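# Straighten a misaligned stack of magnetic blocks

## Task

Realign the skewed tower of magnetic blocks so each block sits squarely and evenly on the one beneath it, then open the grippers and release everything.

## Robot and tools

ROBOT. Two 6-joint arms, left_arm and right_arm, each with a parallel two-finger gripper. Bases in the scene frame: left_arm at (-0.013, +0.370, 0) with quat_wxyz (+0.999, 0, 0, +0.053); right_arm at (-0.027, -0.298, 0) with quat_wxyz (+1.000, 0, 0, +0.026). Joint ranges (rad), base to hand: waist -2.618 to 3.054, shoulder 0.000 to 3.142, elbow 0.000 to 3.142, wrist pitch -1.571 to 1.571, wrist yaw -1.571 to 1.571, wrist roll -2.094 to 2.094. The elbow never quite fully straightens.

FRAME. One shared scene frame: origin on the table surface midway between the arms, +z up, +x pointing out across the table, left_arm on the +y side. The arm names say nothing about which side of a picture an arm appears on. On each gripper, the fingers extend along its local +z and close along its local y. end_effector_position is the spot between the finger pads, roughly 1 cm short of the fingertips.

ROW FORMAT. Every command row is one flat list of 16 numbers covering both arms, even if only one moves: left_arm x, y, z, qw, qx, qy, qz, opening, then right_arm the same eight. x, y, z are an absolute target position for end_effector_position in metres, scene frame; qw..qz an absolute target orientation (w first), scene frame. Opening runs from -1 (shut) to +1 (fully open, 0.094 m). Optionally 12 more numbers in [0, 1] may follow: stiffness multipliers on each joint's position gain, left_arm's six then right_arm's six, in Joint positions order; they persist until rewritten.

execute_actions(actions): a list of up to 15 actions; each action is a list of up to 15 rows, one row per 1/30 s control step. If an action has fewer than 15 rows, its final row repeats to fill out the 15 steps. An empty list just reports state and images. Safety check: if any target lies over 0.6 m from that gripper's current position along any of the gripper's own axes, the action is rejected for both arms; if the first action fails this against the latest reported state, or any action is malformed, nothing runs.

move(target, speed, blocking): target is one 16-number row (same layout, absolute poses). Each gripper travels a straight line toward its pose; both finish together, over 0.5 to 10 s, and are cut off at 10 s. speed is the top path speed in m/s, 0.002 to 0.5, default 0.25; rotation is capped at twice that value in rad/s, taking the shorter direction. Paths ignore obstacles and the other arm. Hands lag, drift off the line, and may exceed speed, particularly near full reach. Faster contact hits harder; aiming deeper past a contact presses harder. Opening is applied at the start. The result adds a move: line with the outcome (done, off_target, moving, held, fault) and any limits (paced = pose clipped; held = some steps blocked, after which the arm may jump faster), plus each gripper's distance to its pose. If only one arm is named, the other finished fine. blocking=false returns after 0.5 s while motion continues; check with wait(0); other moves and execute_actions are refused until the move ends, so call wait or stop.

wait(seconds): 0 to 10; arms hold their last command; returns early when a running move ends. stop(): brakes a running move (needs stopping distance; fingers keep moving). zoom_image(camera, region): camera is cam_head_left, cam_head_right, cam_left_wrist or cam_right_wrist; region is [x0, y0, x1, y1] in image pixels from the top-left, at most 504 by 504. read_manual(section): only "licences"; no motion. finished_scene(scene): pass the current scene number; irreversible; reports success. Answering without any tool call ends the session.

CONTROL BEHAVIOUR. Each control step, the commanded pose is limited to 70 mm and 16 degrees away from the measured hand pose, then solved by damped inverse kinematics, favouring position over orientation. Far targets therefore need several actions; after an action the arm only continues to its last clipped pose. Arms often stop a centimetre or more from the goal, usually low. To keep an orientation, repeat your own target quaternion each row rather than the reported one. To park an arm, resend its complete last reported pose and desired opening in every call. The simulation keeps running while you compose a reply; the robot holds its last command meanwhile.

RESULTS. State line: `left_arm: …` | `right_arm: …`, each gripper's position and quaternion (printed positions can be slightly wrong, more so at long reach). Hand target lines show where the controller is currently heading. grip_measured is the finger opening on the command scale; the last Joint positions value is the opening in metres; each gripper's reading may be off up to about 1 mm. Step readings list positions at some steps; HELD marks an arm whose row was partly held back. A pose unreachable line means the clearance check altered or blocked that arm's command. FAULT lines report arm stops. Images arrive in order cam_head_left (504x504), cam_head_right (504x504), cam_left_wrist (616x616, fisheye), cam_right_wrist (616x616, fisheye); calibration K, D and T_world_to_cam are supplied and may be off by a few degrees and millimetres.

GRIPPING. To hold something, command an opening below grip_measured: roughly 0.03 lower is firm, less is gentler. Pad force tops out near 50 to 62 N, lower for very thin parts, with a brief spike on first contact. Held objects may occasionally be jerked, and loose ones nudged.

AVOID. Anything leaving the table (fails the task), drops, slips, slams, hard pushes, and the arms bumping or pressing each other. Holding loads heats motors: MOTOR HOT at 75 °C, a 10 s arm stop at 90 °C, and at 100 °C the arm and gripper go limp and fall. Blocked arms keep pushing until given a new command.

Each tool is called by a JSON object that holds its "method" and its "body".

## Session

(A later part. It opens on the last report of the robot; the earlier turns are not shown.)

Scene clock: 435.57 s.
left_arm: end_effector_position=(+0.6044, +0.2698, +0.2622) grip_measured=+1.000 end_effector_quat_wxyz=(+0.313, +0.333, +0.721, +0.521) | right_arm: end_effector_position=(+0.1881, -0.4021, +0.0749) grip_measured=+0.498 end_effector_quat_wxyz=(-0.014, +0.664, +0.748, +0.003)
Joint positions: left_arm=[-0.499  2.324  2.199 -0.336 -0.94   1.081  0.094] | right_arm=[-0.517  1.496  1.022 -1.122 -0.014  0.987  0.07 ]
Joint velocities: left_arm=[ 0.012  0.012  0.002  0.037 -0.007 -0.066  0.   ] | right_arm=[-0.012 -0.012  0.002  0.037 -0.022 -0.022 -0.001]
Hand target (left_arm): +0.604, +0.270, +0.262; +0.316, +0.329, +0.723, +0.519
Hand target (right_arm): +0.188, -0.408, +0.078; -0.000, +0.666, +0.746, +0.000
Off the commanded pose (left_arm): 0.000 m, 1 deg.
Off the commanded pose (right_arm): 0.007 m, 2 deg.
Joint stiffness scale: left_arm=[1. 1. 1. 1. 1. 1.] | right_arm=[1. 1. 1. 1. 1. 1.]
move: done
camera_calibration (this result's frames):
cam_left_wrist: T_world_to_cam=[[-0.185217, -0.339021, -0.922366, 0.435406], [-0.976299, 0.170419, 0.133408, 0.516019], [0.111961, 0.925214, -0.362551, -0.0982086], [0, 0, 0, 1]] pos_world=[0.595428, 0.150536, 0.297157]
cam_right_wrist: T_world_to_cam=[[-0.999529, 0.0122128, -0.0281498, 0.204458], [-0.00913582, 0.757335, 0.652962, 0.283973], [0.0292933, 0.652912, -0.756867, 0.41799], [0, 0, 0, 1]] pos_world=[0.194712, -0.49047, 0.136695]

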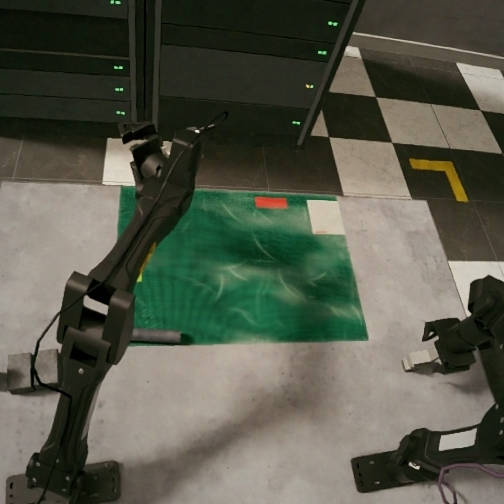

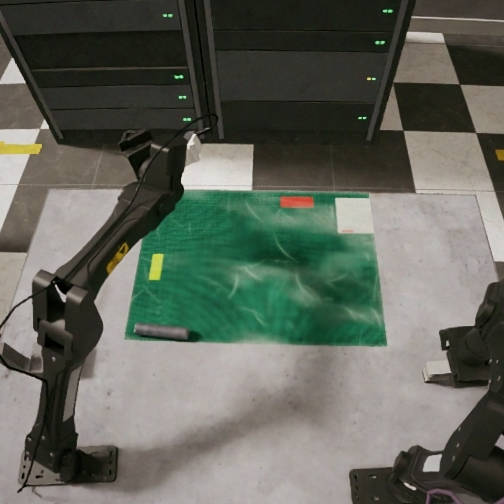

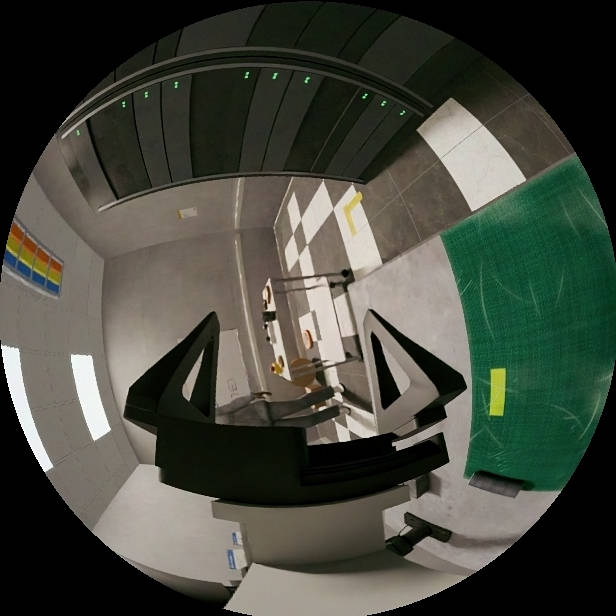

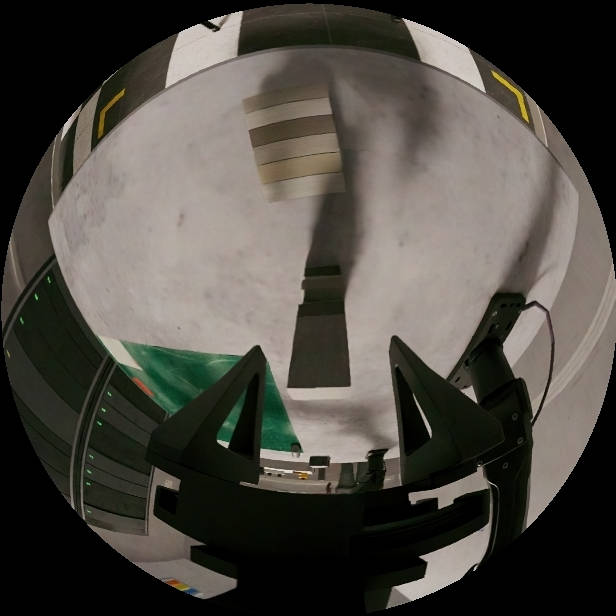

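{"method": "move", "body": {"target": [0.6044,0.2698,0.2622,0.316,0.329,0.723,0.519,1.0, 0.1885,-0.411,0.084, 0,0.6659,0.7461,0, -0.5], "speed": 0.03}}

Scene clock: 439.10 s.
left_arm: end_effector_position=(+0.6044, +0.2698, +0.2622) grip_measured=+1.000 end_effector_quat_wxyz=(+0.313, +0.333, +0.721, +0.521) | right_arm: end_effector_position=(+0.1864, -0.4035, +0.0750) grip_measured=-0.461 end_effector_quat_wxyz=(-0.016, +0.664, +0.747, +0.003)
Joint positions: left_arm=[-0.499  2.324  2.199 -0.336 -0.94   1.082  0.094] | right_arm=[-0.527  1.496  1.022 -1.125 -0.014  0.978  0.025]
Joint velocities: left_arm=[-0.002 -0.007  0.007  0.022 -0.022 -0.066  0.   ] | right_arm=[-0.017 -0.002 -0.002 -0.051 -0.037 -0.007  0.001]
Hand target (left_arm): +0.604, +0.270, +0.262; +0.316, +0.329, +0.723, +0.519
Hand target (right_arm): +0.189, -0.411, +0.084; -0.000, +0.666, +0.746, -0.000
Off the commanded pose (left_arm): 0.000 m, 1 deg.
Off the commanded pose (right_arm): 0.012 m, 2 deg.
Joint stiffness scale: left_arm=[1. 1. 1. 1. 1. 1.] | right_arm=[1. 1. 1. 1. 1. 1.]
move: off_target (right_arm)
camera_calibration (this result's frames):
cam_left_wrist: T_world_to_cam=[[-0.185442, -0.338722, -0.922431, 0.435478], [-0.976254, 0.170476, 0.133662, 0.51591], [0.111979, 0.925314, -0.362292, -0.0983138], [0, 0, 0, 1]] pos_world=[0.595424, 0.150526, 0.297122]
cam_right_wrist: T_world_to_cam=[[-0.999587, 0.0130647, -0.0256144, 0.202982], [-0.00690084, 0.75578, 0.654789, 0.283862], [0.0279134, 0.654695, -0.755378, 0.419873], [0, 0, 0, 1]] pos_world=[0.193137, -0.492078, 0.136493]

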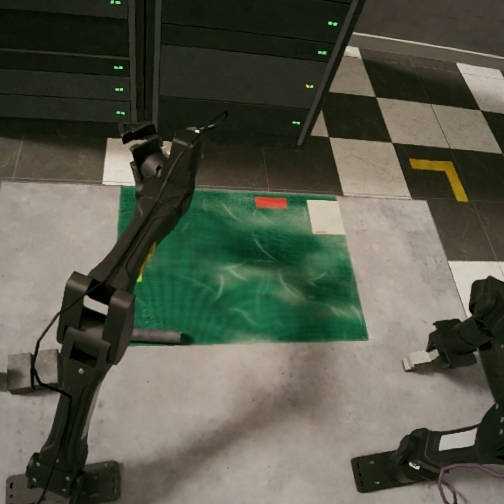

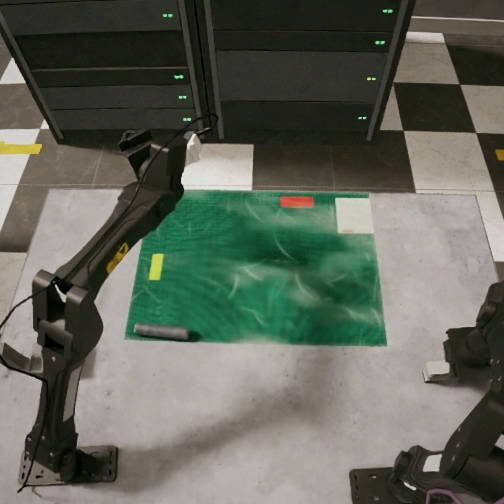

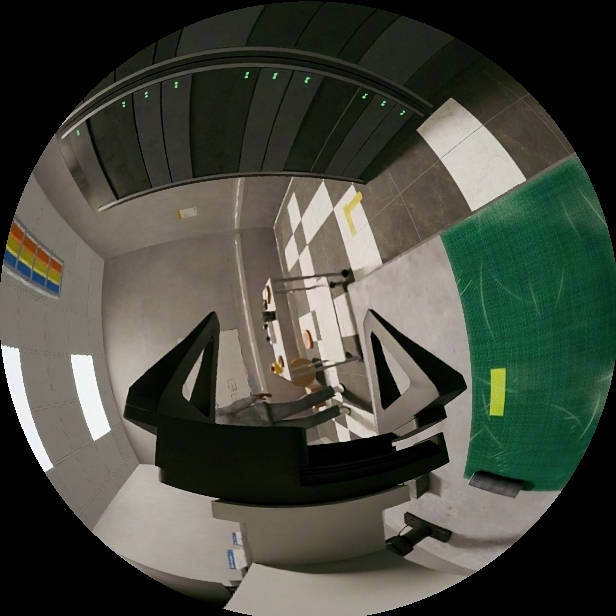

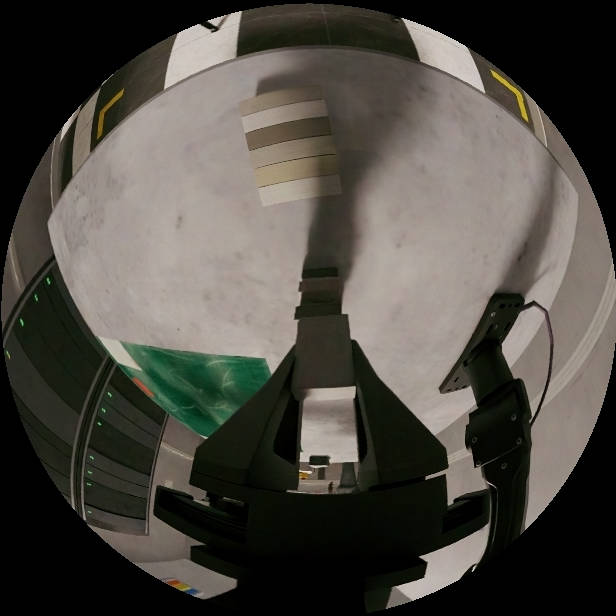

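{"method": "move", "body": {"target": [0.6044,0.2698,0.2622,0.316,0.329,0.723,0.519,1.0, 0.192,-0.405,0.13, 0,0.6659,0.7461,0, -0.5], "speed": 0.04}}

Scene clock: 443.47 s.
left_arm: end_effector_position=(+0.6044, +0.2698, +0.2622) grip_measured=+1.000 end_effector_quat_wxyz=(+0.313, +0.333, +0.721, +0.521) | right_arm: end_effector_position=(+0.1872, -0.4039, +0.1153) grip_measured=-0.461 end_effector_quat_wxyz=(-0.026, +0.670, +0.742, +0.001)
Joint positions: left_arm=[-0.499  2.324  2.199 -0.336 -0.94   1.082  0.094] | right_arm=[-0.527  1.496  1.183 -1.308 -0.015  0.993  0.025]
Joint velocities: left_arm=[-0.007  0.022  0.002  0.007 -0.066 -0.051  0.   ] | right_arm=[-0.027 -0.007 -0.022 -0.051 -0.007  0.007 -0.001]
Hand target (left_arm): +0.604, +0.270, +0.262; +0.316, +0.329, +0.723, +0.519
Hand target (right_arm): +0.193, -0.405, +0.130; +0.000, +0.666, +0.746, +0.000
Off the commanded pose (left_arm): 0.000 m, 1 deg.
Off the commanded pose (right_arm): 0.016 m, 3 deg.
Joint stiffness scale: left_arm=[1. 1. 1. 1. 1. 1.] | right_arm=[1. 1. 1. 1. 1. 1.]
move: off_target (right_arm)
camera_calibration (this result's frames):
cam_left_wrist: T_world_to_cam=[[-0.185442, -0.338722, -0.922431, 0.435478], [-0.976254, 0.170476, 0.133662, 0.51591], [0.111979, 0.925314, -0.362292, -0.0983138], [0, 0, 0, 1]] pos_world=[0.595424, 0.150526, 0.297122]
cam_right_wrist: T_world_to_cam=[[-0.999587, 0.0280924, -0.00612969, 0.208687], [0.0170001, 0.749339, 0.661968, 0.249845], [0.0231895, 0.66159, -0.749507, 0.453518], [0, 0, 0, 1]] pos_world=[0.193836, -0.493125, 0.175804]

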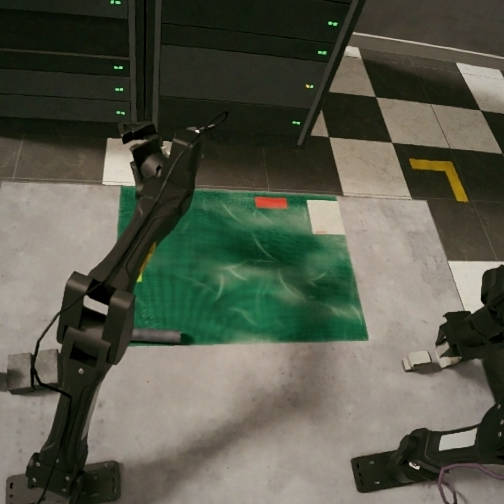

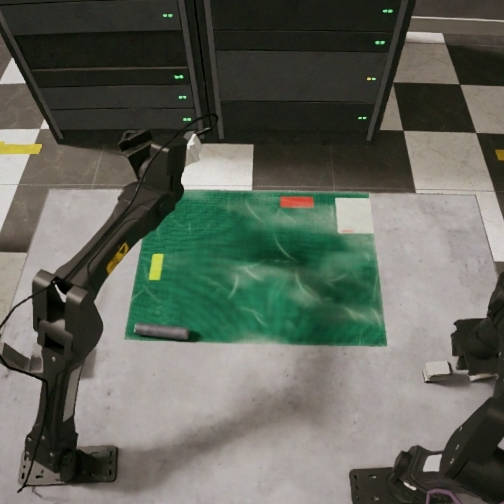

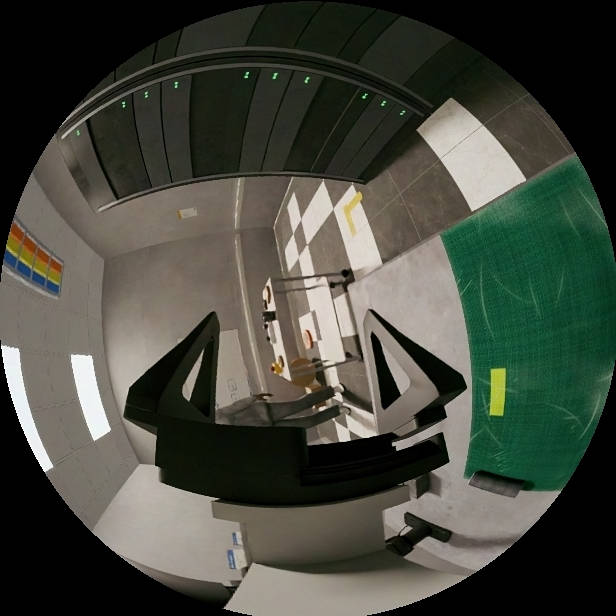

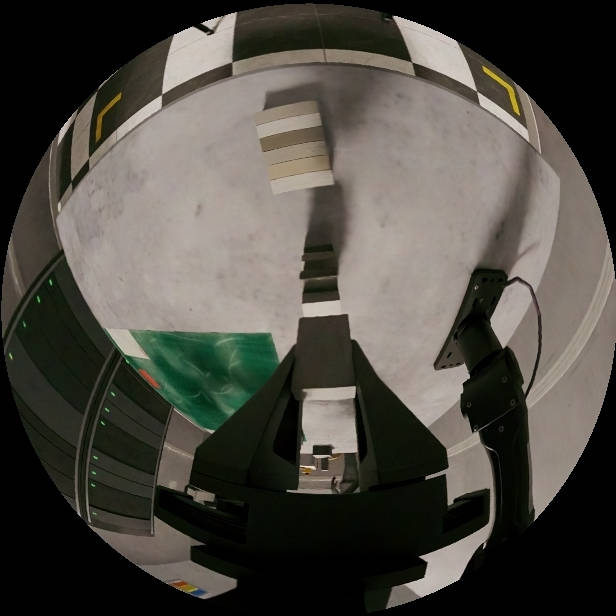

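{"method": "zoom_image", "body": {"camera": "cam_right_wrist", "region": [240, 220, 400, 400]}}

{"method": "zoom_image", "body": {"camera": "cam_head_left", "region": [380, 300, 504, 400]}}

Region (240, 220, 400, 400) of cam_right_wrist's 616x616 image, scaled by 2.800, with more detail than that image has.

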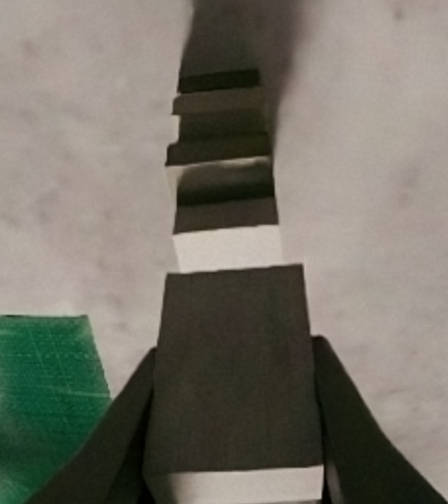

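Region (380, 300, 504, 400) of cam_head_left's 504x504 image, scaled by 4.065, with more detail than that image has; it fills the top 406 rows of this view, and the rest is white.

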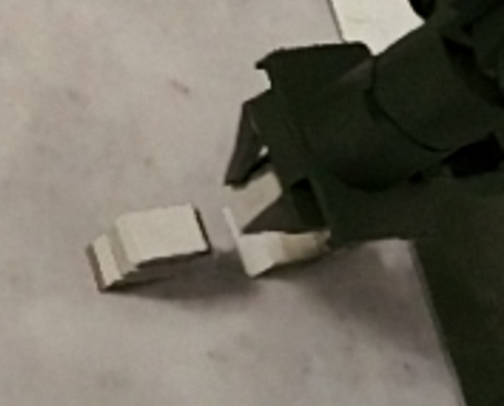

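The stack stayed put and I have the block. Next I'll rotate it toward horizontal in free air.

{"method": "move", "body": {"target": [0.6044,0.2698,0.2622,0.316,0.329,0.723,0.519,1.0, 0.190,-0.390,0.135, 0.4280,0.5455,0.6112,-0.3820, -0.5], "speed": 0.15}}

Scene clock: 461.93 s.
left_arm: end_effector_position=(+0.6044, +0.2698, +0.2622) grip_measured=+1.000 end_effector_quat_wxyz=(+0.312, +0.334, +0.721, +0.521) | right_arm: end_effector_position=(+0.1926, -0.3918, +0.1312) grip_measured=-0.461 end_effector_quat_wxyz=(+0.408, +0.558, +0.622, -0.367)
Joint positions: left_arm=[-0.499  2.324  2.199 -0.336 -0.94   1.082  0.094] | right_arm=[ 0.271  1.578  0.852 -1.304  1.112  2.072  0.025]
Joint velocities: left_arm=[ 0.002  0.012  0.012  0.022 -0.007 -0.066  0.   ] | right_arm=[-0.012  0.017 -0.002 -0.051 -0.022  0.037 -0.001]
Hand target (left_arm): +0.604, +0.270, +0.262; +0.316, +0.329, +0.723, +0.519
Hand target (right_arm): +0.194, -0.393, +0.139; +0.426, +0.535, +0.623, -0.380
Off the commanded pose (left_arm): 0.000 m, 1 deg.
Off the commanded pose (right_arm): 0.005 m, 3 deg.
Joint stiffness scale: left_arm=[1. 1. 1. 1. 1. 1.] | right_arm=[1. 1. 1. 1. 1. 1.]
joint sent to its limit (right arm) — the command would take joint 6 (wrist roll) past its upper limit, so that joint was sent only as far as its limit.
move: off_target (right_arm)
camera_calibration (this result's frames):
cam_left_wrist: T_world_to_cam=[[-0.185891, -0.338123, -0.92256, 0.435622], [-0.976165, 0.170591, 0.13417, 0.515692], [0.112014, 0.925512, -0.361775, -0.0985242], [0, 0, 0, 1]] pos_world=[0.595414, 0.150507, 0.297053]
cam_right_wrist: T_world_to_cam=[[-0.986088, -0.0974555, -0.13466, 0.178842], [-0.0258915, 0.890267, -0.454702, 0.440149], [0.164197, -0.444889, -0.880405, 0.0138246], [0, 0, 0, 1]] pos_world=[0.18548, -0.368271, 0.236391]

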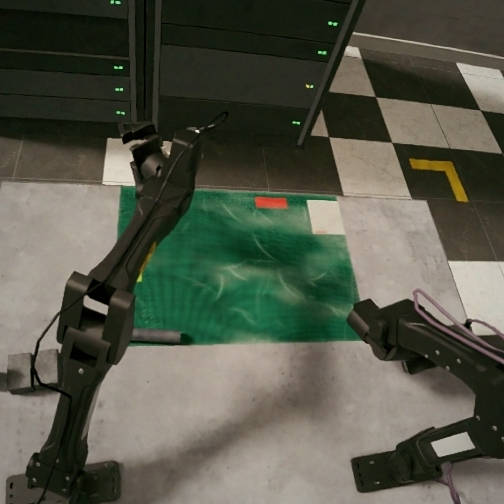

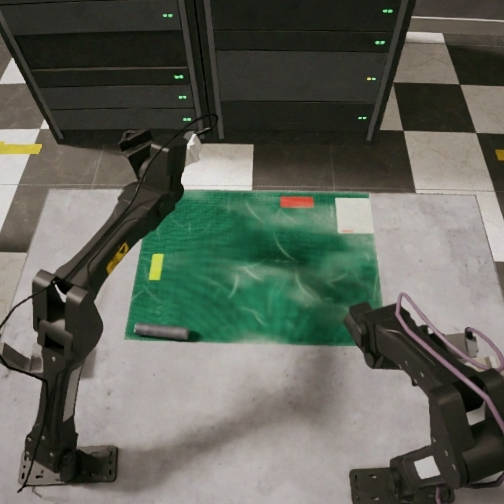

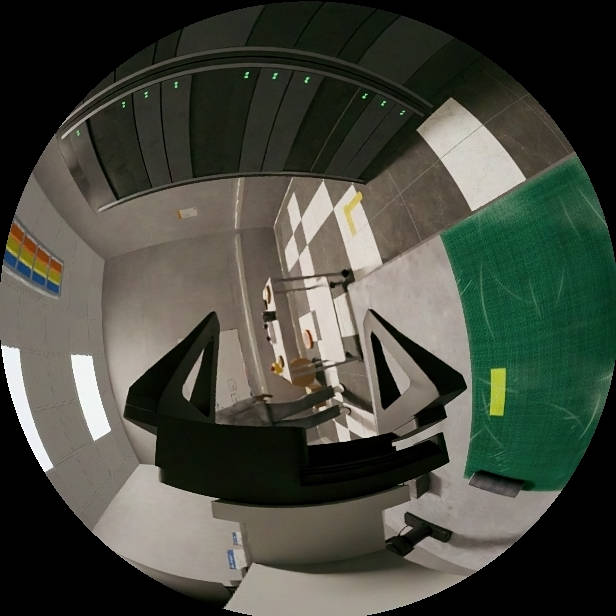

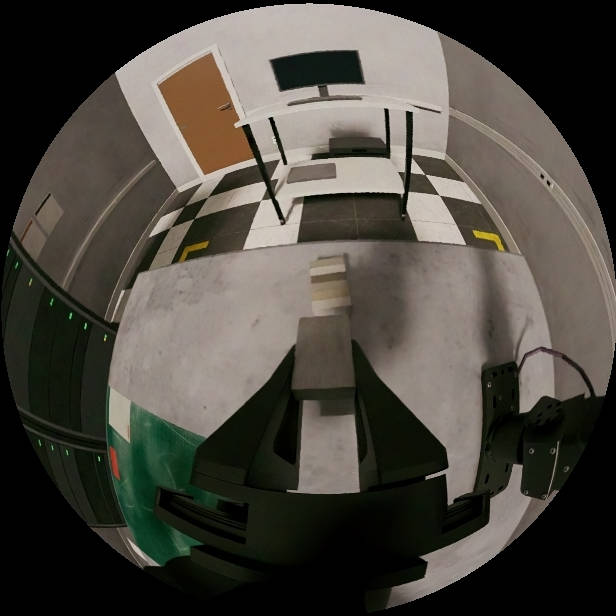

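{"method": "move", "body": {"target": [0.6044,0.2698,0.2622,0.316,0.329,0.723,0.519,1.0, 0.1875,-0.385,0.095, 0.4280,0.5455,0.6112,-0.3820, -0.5], "speed": 0.05}}

{"method": "zoom_image", "body": {"camera": "cam_head_left", "region": [360, 280, 504, 400]}}

Scene clock: 477.50 s.
left_arm: end_effector_position=(+0.6044, +0.2698, +0.2622) grip_measured=+1.000 end_effector_quat_wxyz=(+0.312, +0.334, +0.721, +0.521) | right_arm: end_effector_position=(+0.1854, -0.3857, +0.0917) grip_measured=-0.461 end_effector_quat_wxyz=(+0.404, +0.553, +0.634, -0.359)
Joint positions: left_arm=[-0.499  2.324  2.199 -0.336 -0.94   1.082  0.094] | right_arm=[ 0.306  1.634  0.739 -1.139  1.088  2.074  0.025]
Joint velocities: left_arm=[ 0.002 -0.007 -0.002 -0.051  0.007 -0.037  0.   ] | right_arm=[-0.007  0.022 -0.012  0.022  0.007 -0.007 -0.   ]
Hand target (left_arm): +0.604, +0.270, +0.262; +0.316, +0.329, +0.723, +0.519
Hand target (right_arm): +0.187, -0.386, +0.095; +0.418, +0.538, +0.635, -0.364
Off the commanded pose (left_arm): 0.000 m, 1 deg.
Off the commanded pose (right_arm): 0.004 m, 5 deg.
Joint stiffness scale: left_arm=[1. 1. 1. 1. 1. 1.] | right_arm=[1. 1. 1. 1. 1. 1.]
joint sent to its limit (right arm) — the command would take joint 6 (wrist roll) past its upper limit, so that joint was sent only as far as its limit.
move: off_target (right_arm)
camera_calibration (this result's frames):
cam_left_wrist: T_world_to_cam=[[-0.185891, -0.338123, -0.92256, 0.435622], [-0.976165, 0.170591, 0.13417, 0.515692], [0.112014, 0.925512, -0.361775, -0.0985242], [0, 0, 0, 1]] pos_world=[0.595414, 0.150507, 0.297053]
cam_right_wrist: T_world_to_cam=[[-0.984672, -0.118366, -0.128102, 0.158073], [-0.0511388, 0.898117, -0.436773, 0.422699], [0.16675, -0.423527, -0.890404, -0.00832559], [0, 0, 0, 1]] pos_world=[0.178655, -0.364449, 0.19746]

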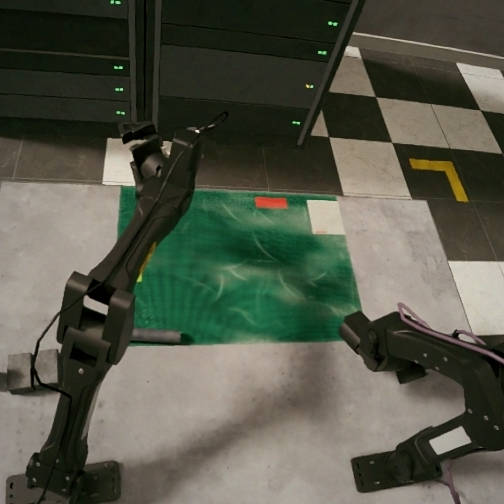

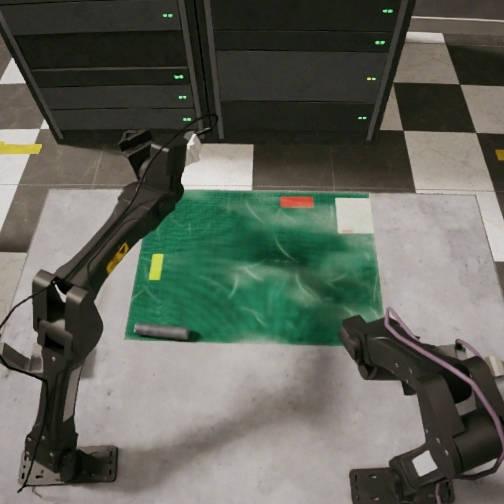

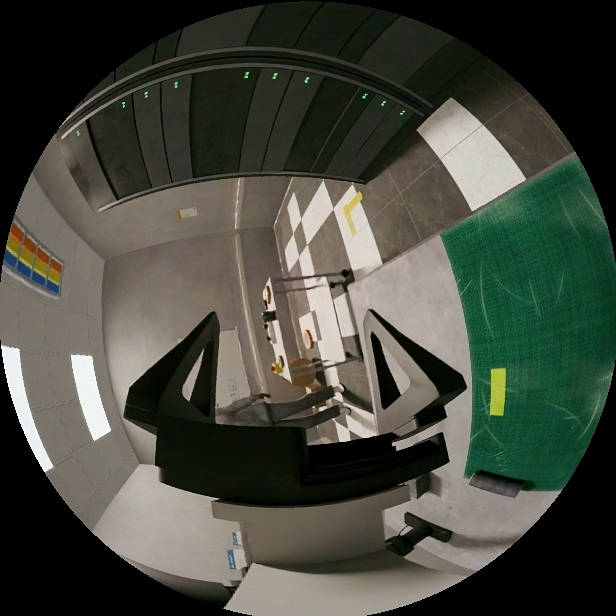

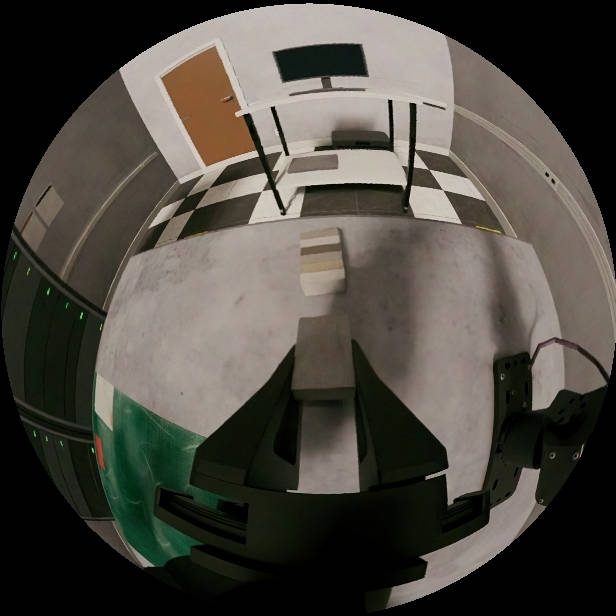

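Region (360, 280, 504, 400) of cam_head_left's 504x504 image, scaled by 3.500, with more detail than that image has.

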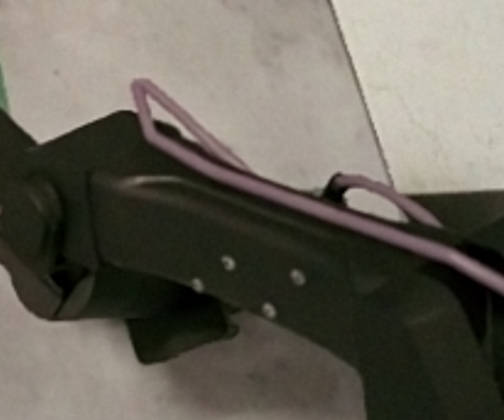

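{"method": "move", "body": {"target": [0.6044,0.2698,0.2622,0.316,0.329,0.723,0.519,1.0, 0.1885,-0.385,0.088, 0.4280,0.5455,0.6112,-0.3820, -0.5], "speed": 0.015}}

Scene clock: 483.13 s.
left_arm: end_effector_position=(+0.6044, +0.2698, +0.2622) grip_measured=+1.000 end_effector_quat_wxyz=(+0.312, +0.334, +0.721, +0.521) | right_arm: end_effector_position=(+0.1874, -0.3834, +0.0830) grip_measured=-0.461 end_effector_quat_wxyz=(+0.399, +0.559, +0.635, -0.354)
Joint positions: left_arm=[-0.499  2.324  2.199 -0.336 -0.94   1.083  0.094] | right_arm=[ 0.306  1.66   0.739 -1.104  1.07   2.074  0.025]
Joint velocities: left_arm=[-0.012  0.002 -0.002 -0.051  0.022  0.037  0.   ] | right_arm=[-0.002 -0.017 -0.012  0.066  0.022  0.007 -0.   ]
Hand target (left_arm): +0.604, +0.270, +0.262; +0.316, +0.329, +0.723, +0.519
Hand target (right_arm): +0.189, -0.385, +0.088; +0.418, +0.538, +0.635, -0.364
Off the commanded pose (left_arm): 0.000 m, 1 deg.
Off the commanded pose (right_arm): 0.005 m, 6 deg.
Joint stiffness scale: left_arm=[1. 1. 1. 1. 1. 1.] | right_arm=[1. 1. 1. 1. 1. 1.]
joint sent to its limit (right arm) — the command would take joint 6 (wrist roll) past its upper limit, so that joint was sent only as far as its limit.
move: off_target (right_arm)
camera_calibration (this result's frames):
cam_left_wrist: T_world_to_cam=[[-0.186116, -0.337824, -0.922625, 0.435694], [-0.97612, 0.170647, 0.134424, 0.515583], [0.112032, 0.92561, -0.361516, -0.0986295], [0, 0, 0, 1]] pos_world=[0.59541, 0.150497, 0.297019]
cam_right_wrist: T_world_to_cam=[[-0.985235, -0.108188, -0.132696, 0.16363], [-0.0428773, 0.906264, -0.420532, 0.417059], [0.165754, -0.408633, -0.897521, -0.00899544], [0, 0, 0, 1]] pos_world=[0.180587, -0.363939, 0.189026]

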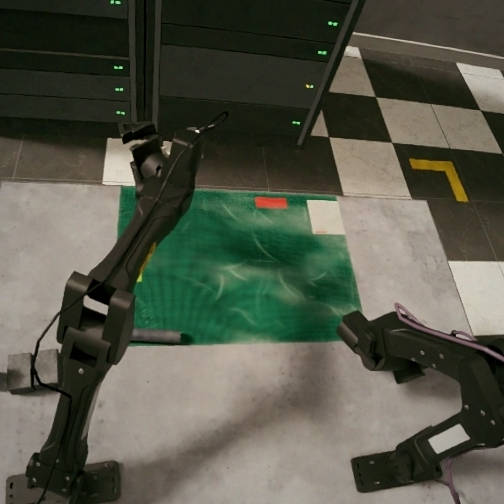

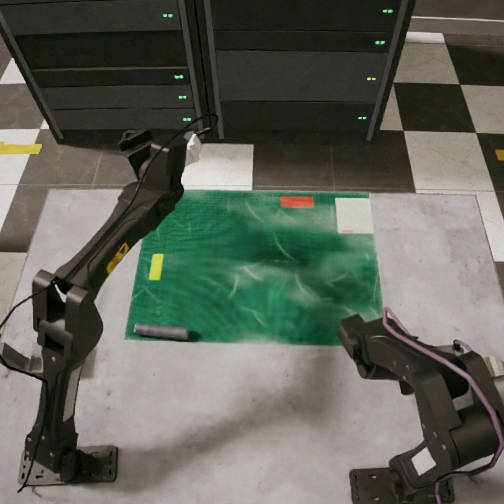

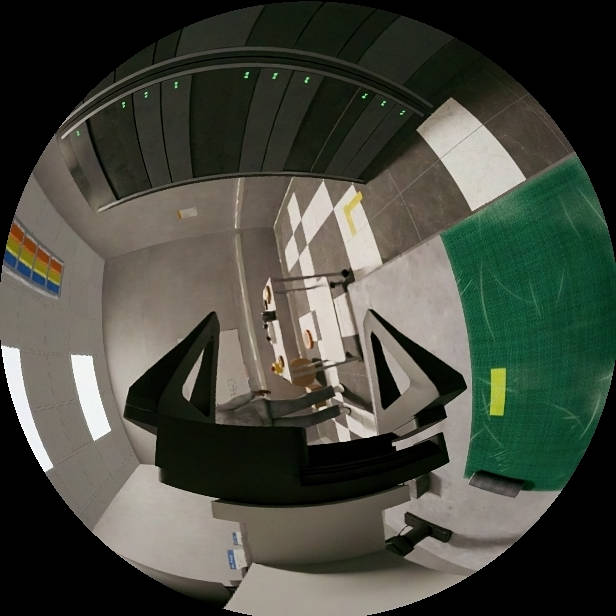

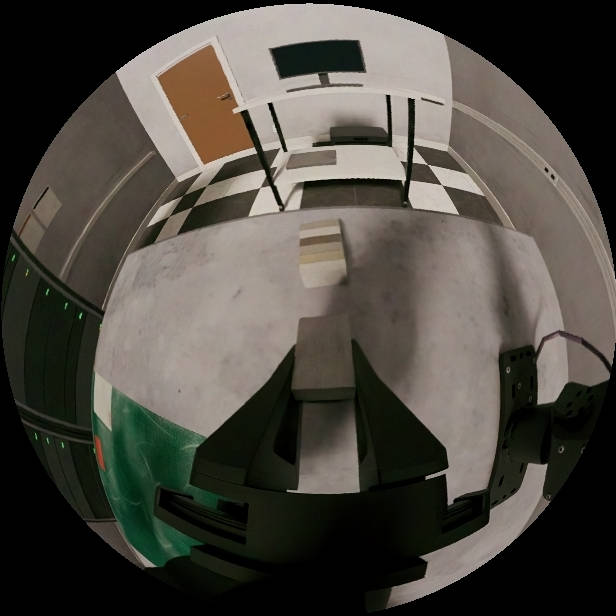

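{"method": "move", "body": {"target": [0.6044,0.2698,0.2622,0.316,0.329,0.723,0.519,1.0, 0.1885,-0.385,0.081, 0.4280,0.5455,0.6112,-0.3820, -0.5], "speed": 0.01}}

Scene clock: 499.20 s.
left_arm: end_effector_position=(+0.6044, +0.2698, +0.2622) grip_measured=+1.000 end_effector_quat_wxyz=(+0.312, +0.334, +0.721, +0.521) | right_arm: end_effector_position=(+0.1886, -0.3836, +0.0776) grip_measured=-0.461 end_effector_quat_wxyz=(+0.403, +0.559, +0.633, -0.351)
Joint positions: left_arm=[-0.499  2.324  2.199 -0.336 -0.94   1.083  0.094] | right_arm=[ 0.306  1.675  0.726 -1.068  1.077  2.075  0.025]
Joint velocities: left_arm=[-0.022  0.017  0.032  0.007 -0.037  0.007  0.   ] | right_arm=[-0.002 -0.002 -0.022  0.022 -0.037 -0.007 -0.002]
Hand target (left_arm): +0.604, +0.270, +0.262; +0.316, +0.329, +0.723, +0.519
Hand target (right_arm): +0.189, -0.385, +0.081; +0.418, +0.538, +0.635, -0.364
Off the commanded pose (left_arm): 0.000 m, 1 deg.
Off the commanded pose (right_arm): 0.004 m, 5 deg.
Joint stiffness scale: left_arm=[1. 1. 1. 1. 1. 1.] | right_arm=[1. 1. 1. 1. 1. 1.]
joint sent to its limit (right arm) — the command would take joint 6 (wrist roll) past its upper limit, so that joint was sent only as far as its limit.
move: off_target (right_arm)
camera_calibration (this result's frames):
cam_left_wrist: T_world_to_cam=[[-0.186566, -0.337225, -0.922753, 0.435837], [-0.97603, 0.170761, 0.134932, 0.515364], [0.112068, 0.925808, -0.360999, -0.0988401], [0, 0, 0, 1]] pos_world=[0.5954, 0.150478, 0.29695]
cam_right_wrist: T_world_to_cam=[[-0.983447, -0.111619, -0.142736, 0.163163], [-0.0411098, 0.904644, -0.424181, 0.414437], [0.176472, -0.411291, -0.894258, -0.0173576], [0, 0, 0, 1]] pos_world=[0.180562, -0.363845, 0.183563]

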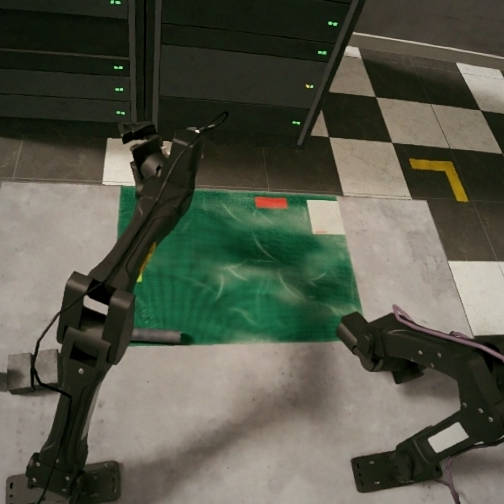

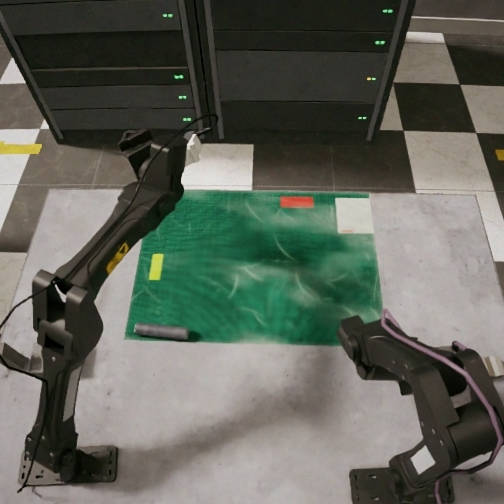

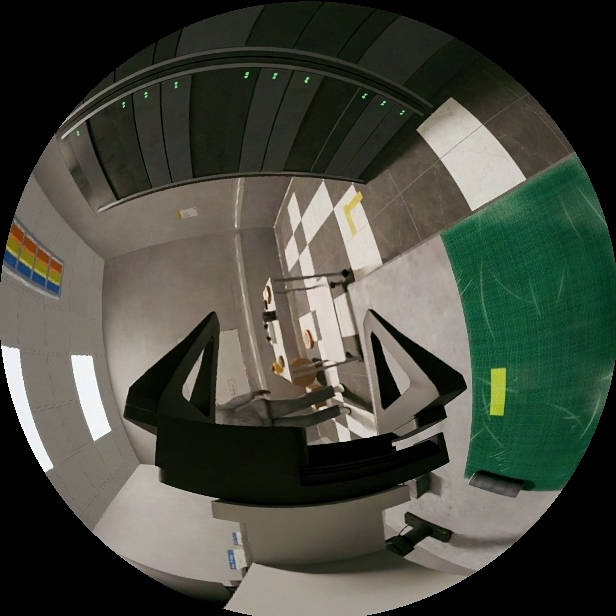

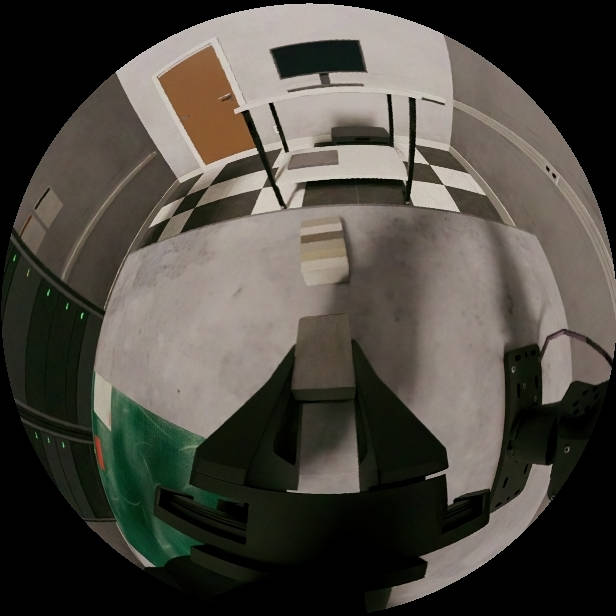

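{"method": "move", "body": {"target": [0.6044,0.2698,0.2622,0.316,0.329,0.723,0.519,1.0, 0.1885,-0.385,0.075, 0.4280,0.5455,0.6112,-0.3820, -0.5], "speed": 0.01}}

Scene clock: 507.53 s.
left_arm: end_effector_position=(+0.6044, +0.2698, +0.2622) grip_measured=+1.000 end_effector_quat_wxyz=(+0.312, +0.334, +0.721, +0.521) | right_arm: end_effector_position=(+0.1896, -0.3855, +0.0770) grip_measured=-0.461 end_effector_quat_wxyz=(+0.412, +0.550, +0.632, -0.358)
Joint positions: left_arm=[-0.499  2.324  2.199 -0.336 -0.94   1.084  0.094] | right_arm=[ 0.306  1.691  0.718 -1.056  1.103  2.077  0.025]
Joint velocities: left_arm=[-0.002 -0.027  0.017  0.022  0.037 -0.007  0.   ] | right_arm=[ 0.017  0.002  0.002 -0.022  0.022  0.007 -0.001]
Hand target (left_arm): +0.604, +0.270, +0.262; +0.316, +0.329, +0.723, +0.519
Hand target (right_arm): +0.189, -0.385, +0.075; +0.418, +0.538, +0.635, -0.364
Off the commanded pose (left_arm): 0.000 m, 1 deg.
Off the commanded pose (right_arm): 0.002 m, 4 deg.
Joint stiffness scale: left_arm=[1. 1. 1. 1. 1. 1.] | right_arm=[1. 1. 1. 1. 1. 1.]
joint sent to its limit (right arm) — the command would take joint 6 (wrist roll) past its upper limit, so that joint was sent only as far as its limit.
move: off_target (right_arm)
camera_calibration (this result's frames):
cam_left_wrist: T_world_to_cam=[[-0.18679, -0.336925, -0.922817, 0.435909], [-0.975985, 0.170818, 0.135186, 0.515255], [0.112086, 0.925907, -0.360741, -0.0989454], [0, 0, 0, 1]] pos_world=[0.595395, 0.150468, 0.296916]
cam_right_wrist: T_world_to_cam=[[-0.982576, -0.125599, -0.137002, 0.157895], [-0.0517614, 0.892872, -0.447326, 0.415163], [0.178509, -0.43244, -0.883816, -0.0282039], [0, 0, 0, 1]] pos_world=[0.181668, -0.363052, 0.182418]

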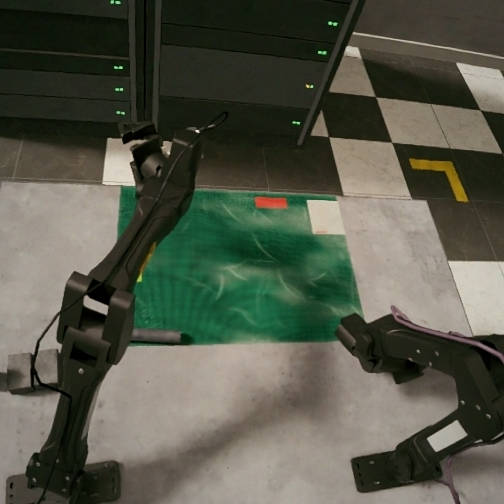

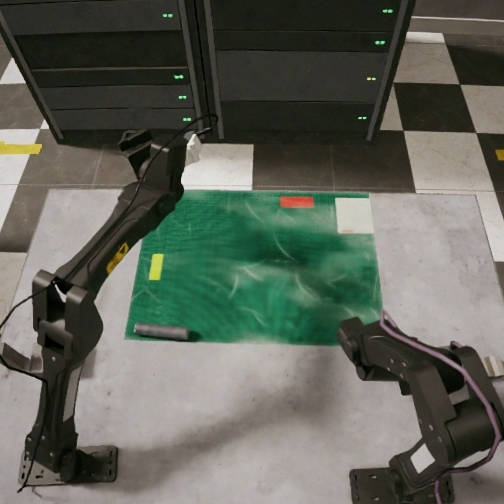

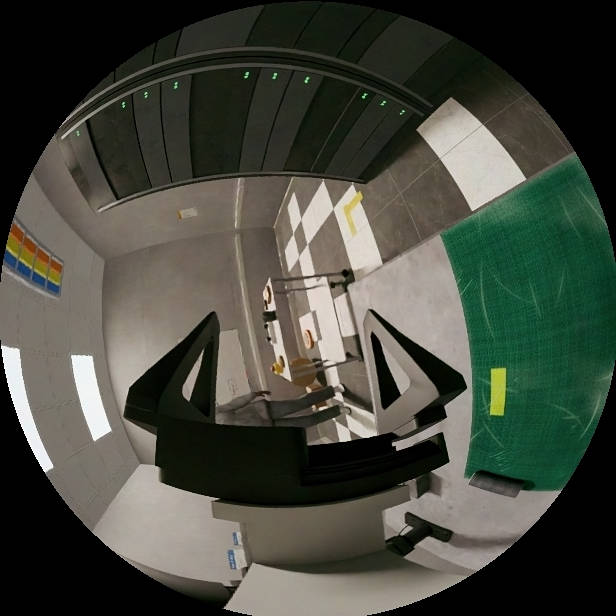

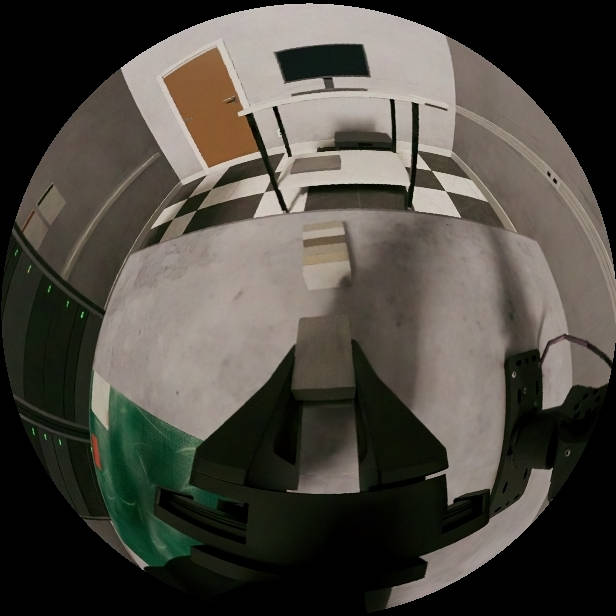

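The height has stopped dropping at z≈0.077, so the block's lower end is touching the stack. I'll stop pushing down and open the fingers slowly so the block settles flat.

{"method": "execute_actions", "body": {"actions": [[[0.6044,0.2698,0.2622,0.316,0.329,0.723,0.519,1.0, 0.1885,-0.385,0.079, 0.4280,0.5455,0.6112,-0.3820, -0.5]],[[0.6044,0.2698,0.2622,0.316,0.329,0.723,0.519,1.0, 0.1885,-0.385,0.079, 0.4280,0.5455,0.6112,-0.3820, -0.44]],[[0.6044,0.2698,0.2622,0.316,0.329,0.723,0.519,1.0, 0.1885,-0.385,0.079, 0.4280,0.5455,0.6112,-0.3820, -0.40]],[[0.6044,0.2698,0.2622,0.316,0.329,0.723,0.519,1.0, 0.1885,-0.385,0.079, 0.4280,0.5455,0.6112,-0.3820, -0.30]]]}}

Scene clock: 513.30 s.
left_arm: end_effector_position=(+0.6044, +0.2698, +0.2622) grip_measured=+1.000 end_effector_quat_wxyz=(+0.312, +0.334, +0.721, +0.521) | right_arm: end_effector_position=(+0.1895, -0.3856, +0.0771) grip_measured=-0.302 end_effector_quat_wxyz=(+0.412, +0.550, +0.632, -0.359)
Joint positions: left_arm=[-0.499  2.324  2.199 -0.336 -0.94   1.084  0.094] | right_arm=[ 0.306  1.691  0.718 -1.057  1.104  2.077  0.033]
Joint velocities: left_arm=[ 0.007 -0.002 -0.002 -0.037 -0.037  0.037  0.   ] | right_arm=[-0.012  0.012  0.002 -0.037 -0.007 -0.022  0.001]
Hand target (left_arm): +0.604, +0.270, +0.262; +0.316, +0.329, +0.723, +0.519
Hand target (right_arm): +0.189, -0.386, +0.079; +0.419, +0.538, +0.635, -0.364
Off the commanded pose (left_arm): 0.000 m, 1 deg.
Off the commanded pose (right_arm): 0.002 m, 4 deg.
Joint stiffness scale: left_arm=[1. 1. 1. 1. 1. 1.] | right_arm=[1. 1. 1. 1. 1. 1.]
joint sent to its limit (right arm) — the command would take joint 6 (wrist roll) past its upper limit, so that joint was sent only as far as its limit.
Step readings (end_effector_position; steps 1 to 15: 1st action; 16 to 30: 2nd action; 31 to 45: 3rd action; 46 to 60: 4th action):
0: left_arm (+0.6044, +0.2698, +0.2622) | right_arm (+0.1895, -0.3855, +0.0770)
1: left_arm (+0.6044, +0.2698, +0.2622) | right_arm (+0.1895, -0.3855, +0.0770)
2: left_arm (+0.6044, +0.2698, +0.2622) | right_arm (+0.1895, -0.3855, +0.0770)
4: left_arm (+0.6044, +0.2698, +0.2622) | right_arm (+0.1895, -0.3855, +0.0770)
8: left_arm (+0.6044, +0.2698, +0.2622) | right_arm (+0.1895, -0.3855, +0.0770)
15: left_arm (+0.6044, +0.2698, +0.2622) | right_arm (+0.1895, -0.3855, +0.0770)
16: left_arm (+0.6044, +0.2698, +0.2622) | right_arm (+0.1895, -0.3855, +0.0770)
17: left_arm (+0.6044, +0.2698, +0.2622) | right_arm (+0.1895, -0.3856, +0.0771)
19: left_arm (+0.6044, +0.2698, +0.2622) | right_arm (+0.1894, -0.3856, +0.0771)
23: left_arm (+0.6044, +0.2698, +0.2622) | right_arm (+0.1894, -0.3856, +0.0771)
30: left_arm (+0.6044, +0.2698, +0.2622) | right_arm (+0.1894, -0.3856, +0.0771)
31: left_arm (+0.6044, +0.2698, +0.2622) | right_arm (+0.1895, -0.3856, +0.0771)
32: left_arm (+0.6044, +0.2698, +0.2622) | right_arm (+0.1895, -0.3856, +0.0771)
34: left_arm (+0.6044, +0.2698, +0.2622) | right_arm (+0.1895, -0.3856, +0.0771)
38: left_arm (+0.6044, +0.2698, +0.2622) | right_arm (+0.1895, -0.3856, +0.0771)
45: left_arm (+0.6044, +0.2698, +0.2622) | right_arm (+0.1895, -0.3856, +0.0771)
46: left_arm (+0.6044, +0.2698, +0.2622) | right_arm (+0.1895, -0.3856, +0.0771)
47: left_arm (+0.6044, +0.2698, +0.2622) | right_arm (+0.1895, -0.3856, +0.0771)
49: left_arm (+0.6044, +0.2698, +0.2622) | right_arm (+0.1895, -0.3856, +0.0771)
53: left_arm (+0.6044, +0.2698, +0.2622) | right_arm (+0.1895, -0.3856, +0.0771)
60: end_effector_position above
camera_calibration (this result's frames):
cam_left_wrist: T_world_to_cam=[[-0.18679, -0.336925, -0.922817, 0.435909], [-0.975985, 0.170818, 0.135186, 0.515255], [0.112086, 0.925907, -0.360741, -0.0989454], [0, 0, 0, 1]] pos_world=[0.595395, 0.150468, 0.296916]
cam_right_wrist: T_world_to_cam=[[-0.982598, -0.126056, -0.136421, 0.157595], [-0.0522758, 0.892448, -0.448112, 0.415279], [0.178236, -0.433182, -0.883507, -0.0284108], [0, 0, 0, 1]] pos_world=[0.181625, -0.363056, 0.18249]

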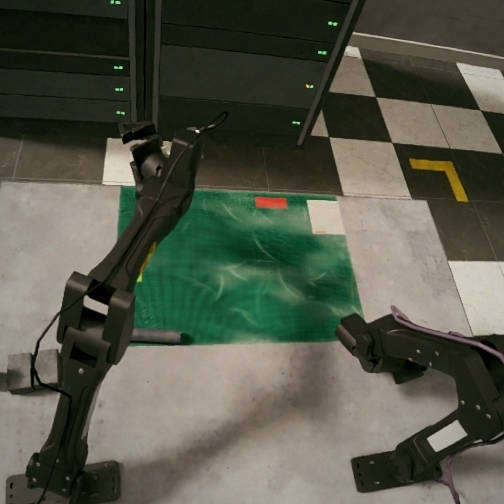

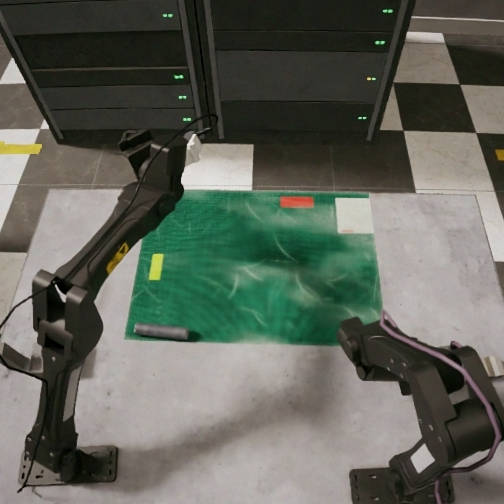

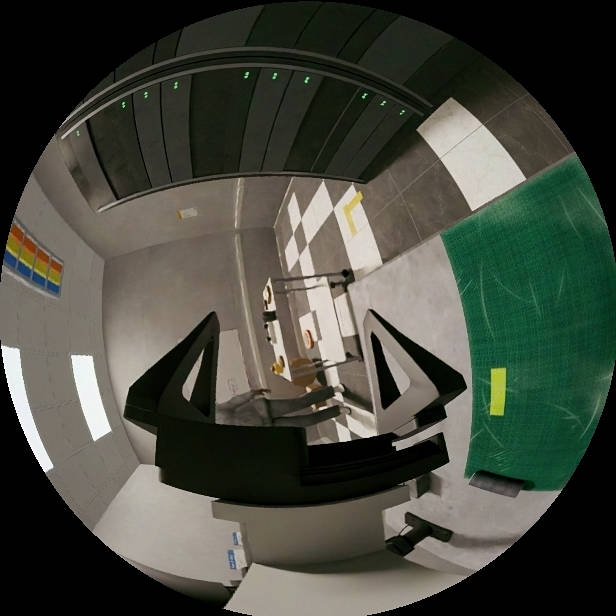

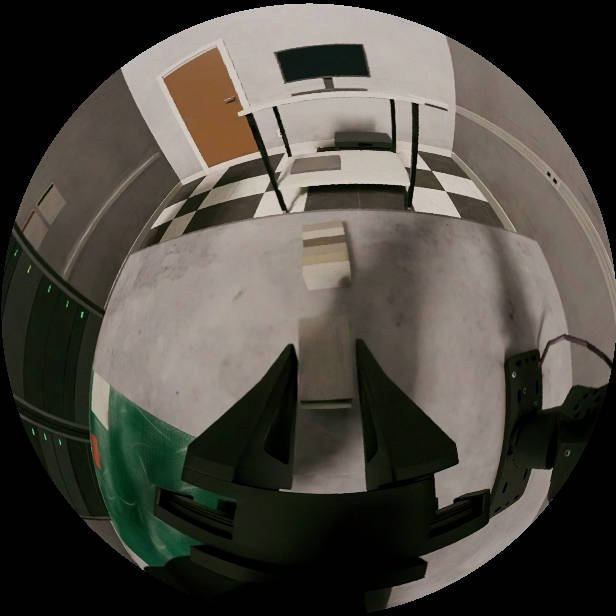

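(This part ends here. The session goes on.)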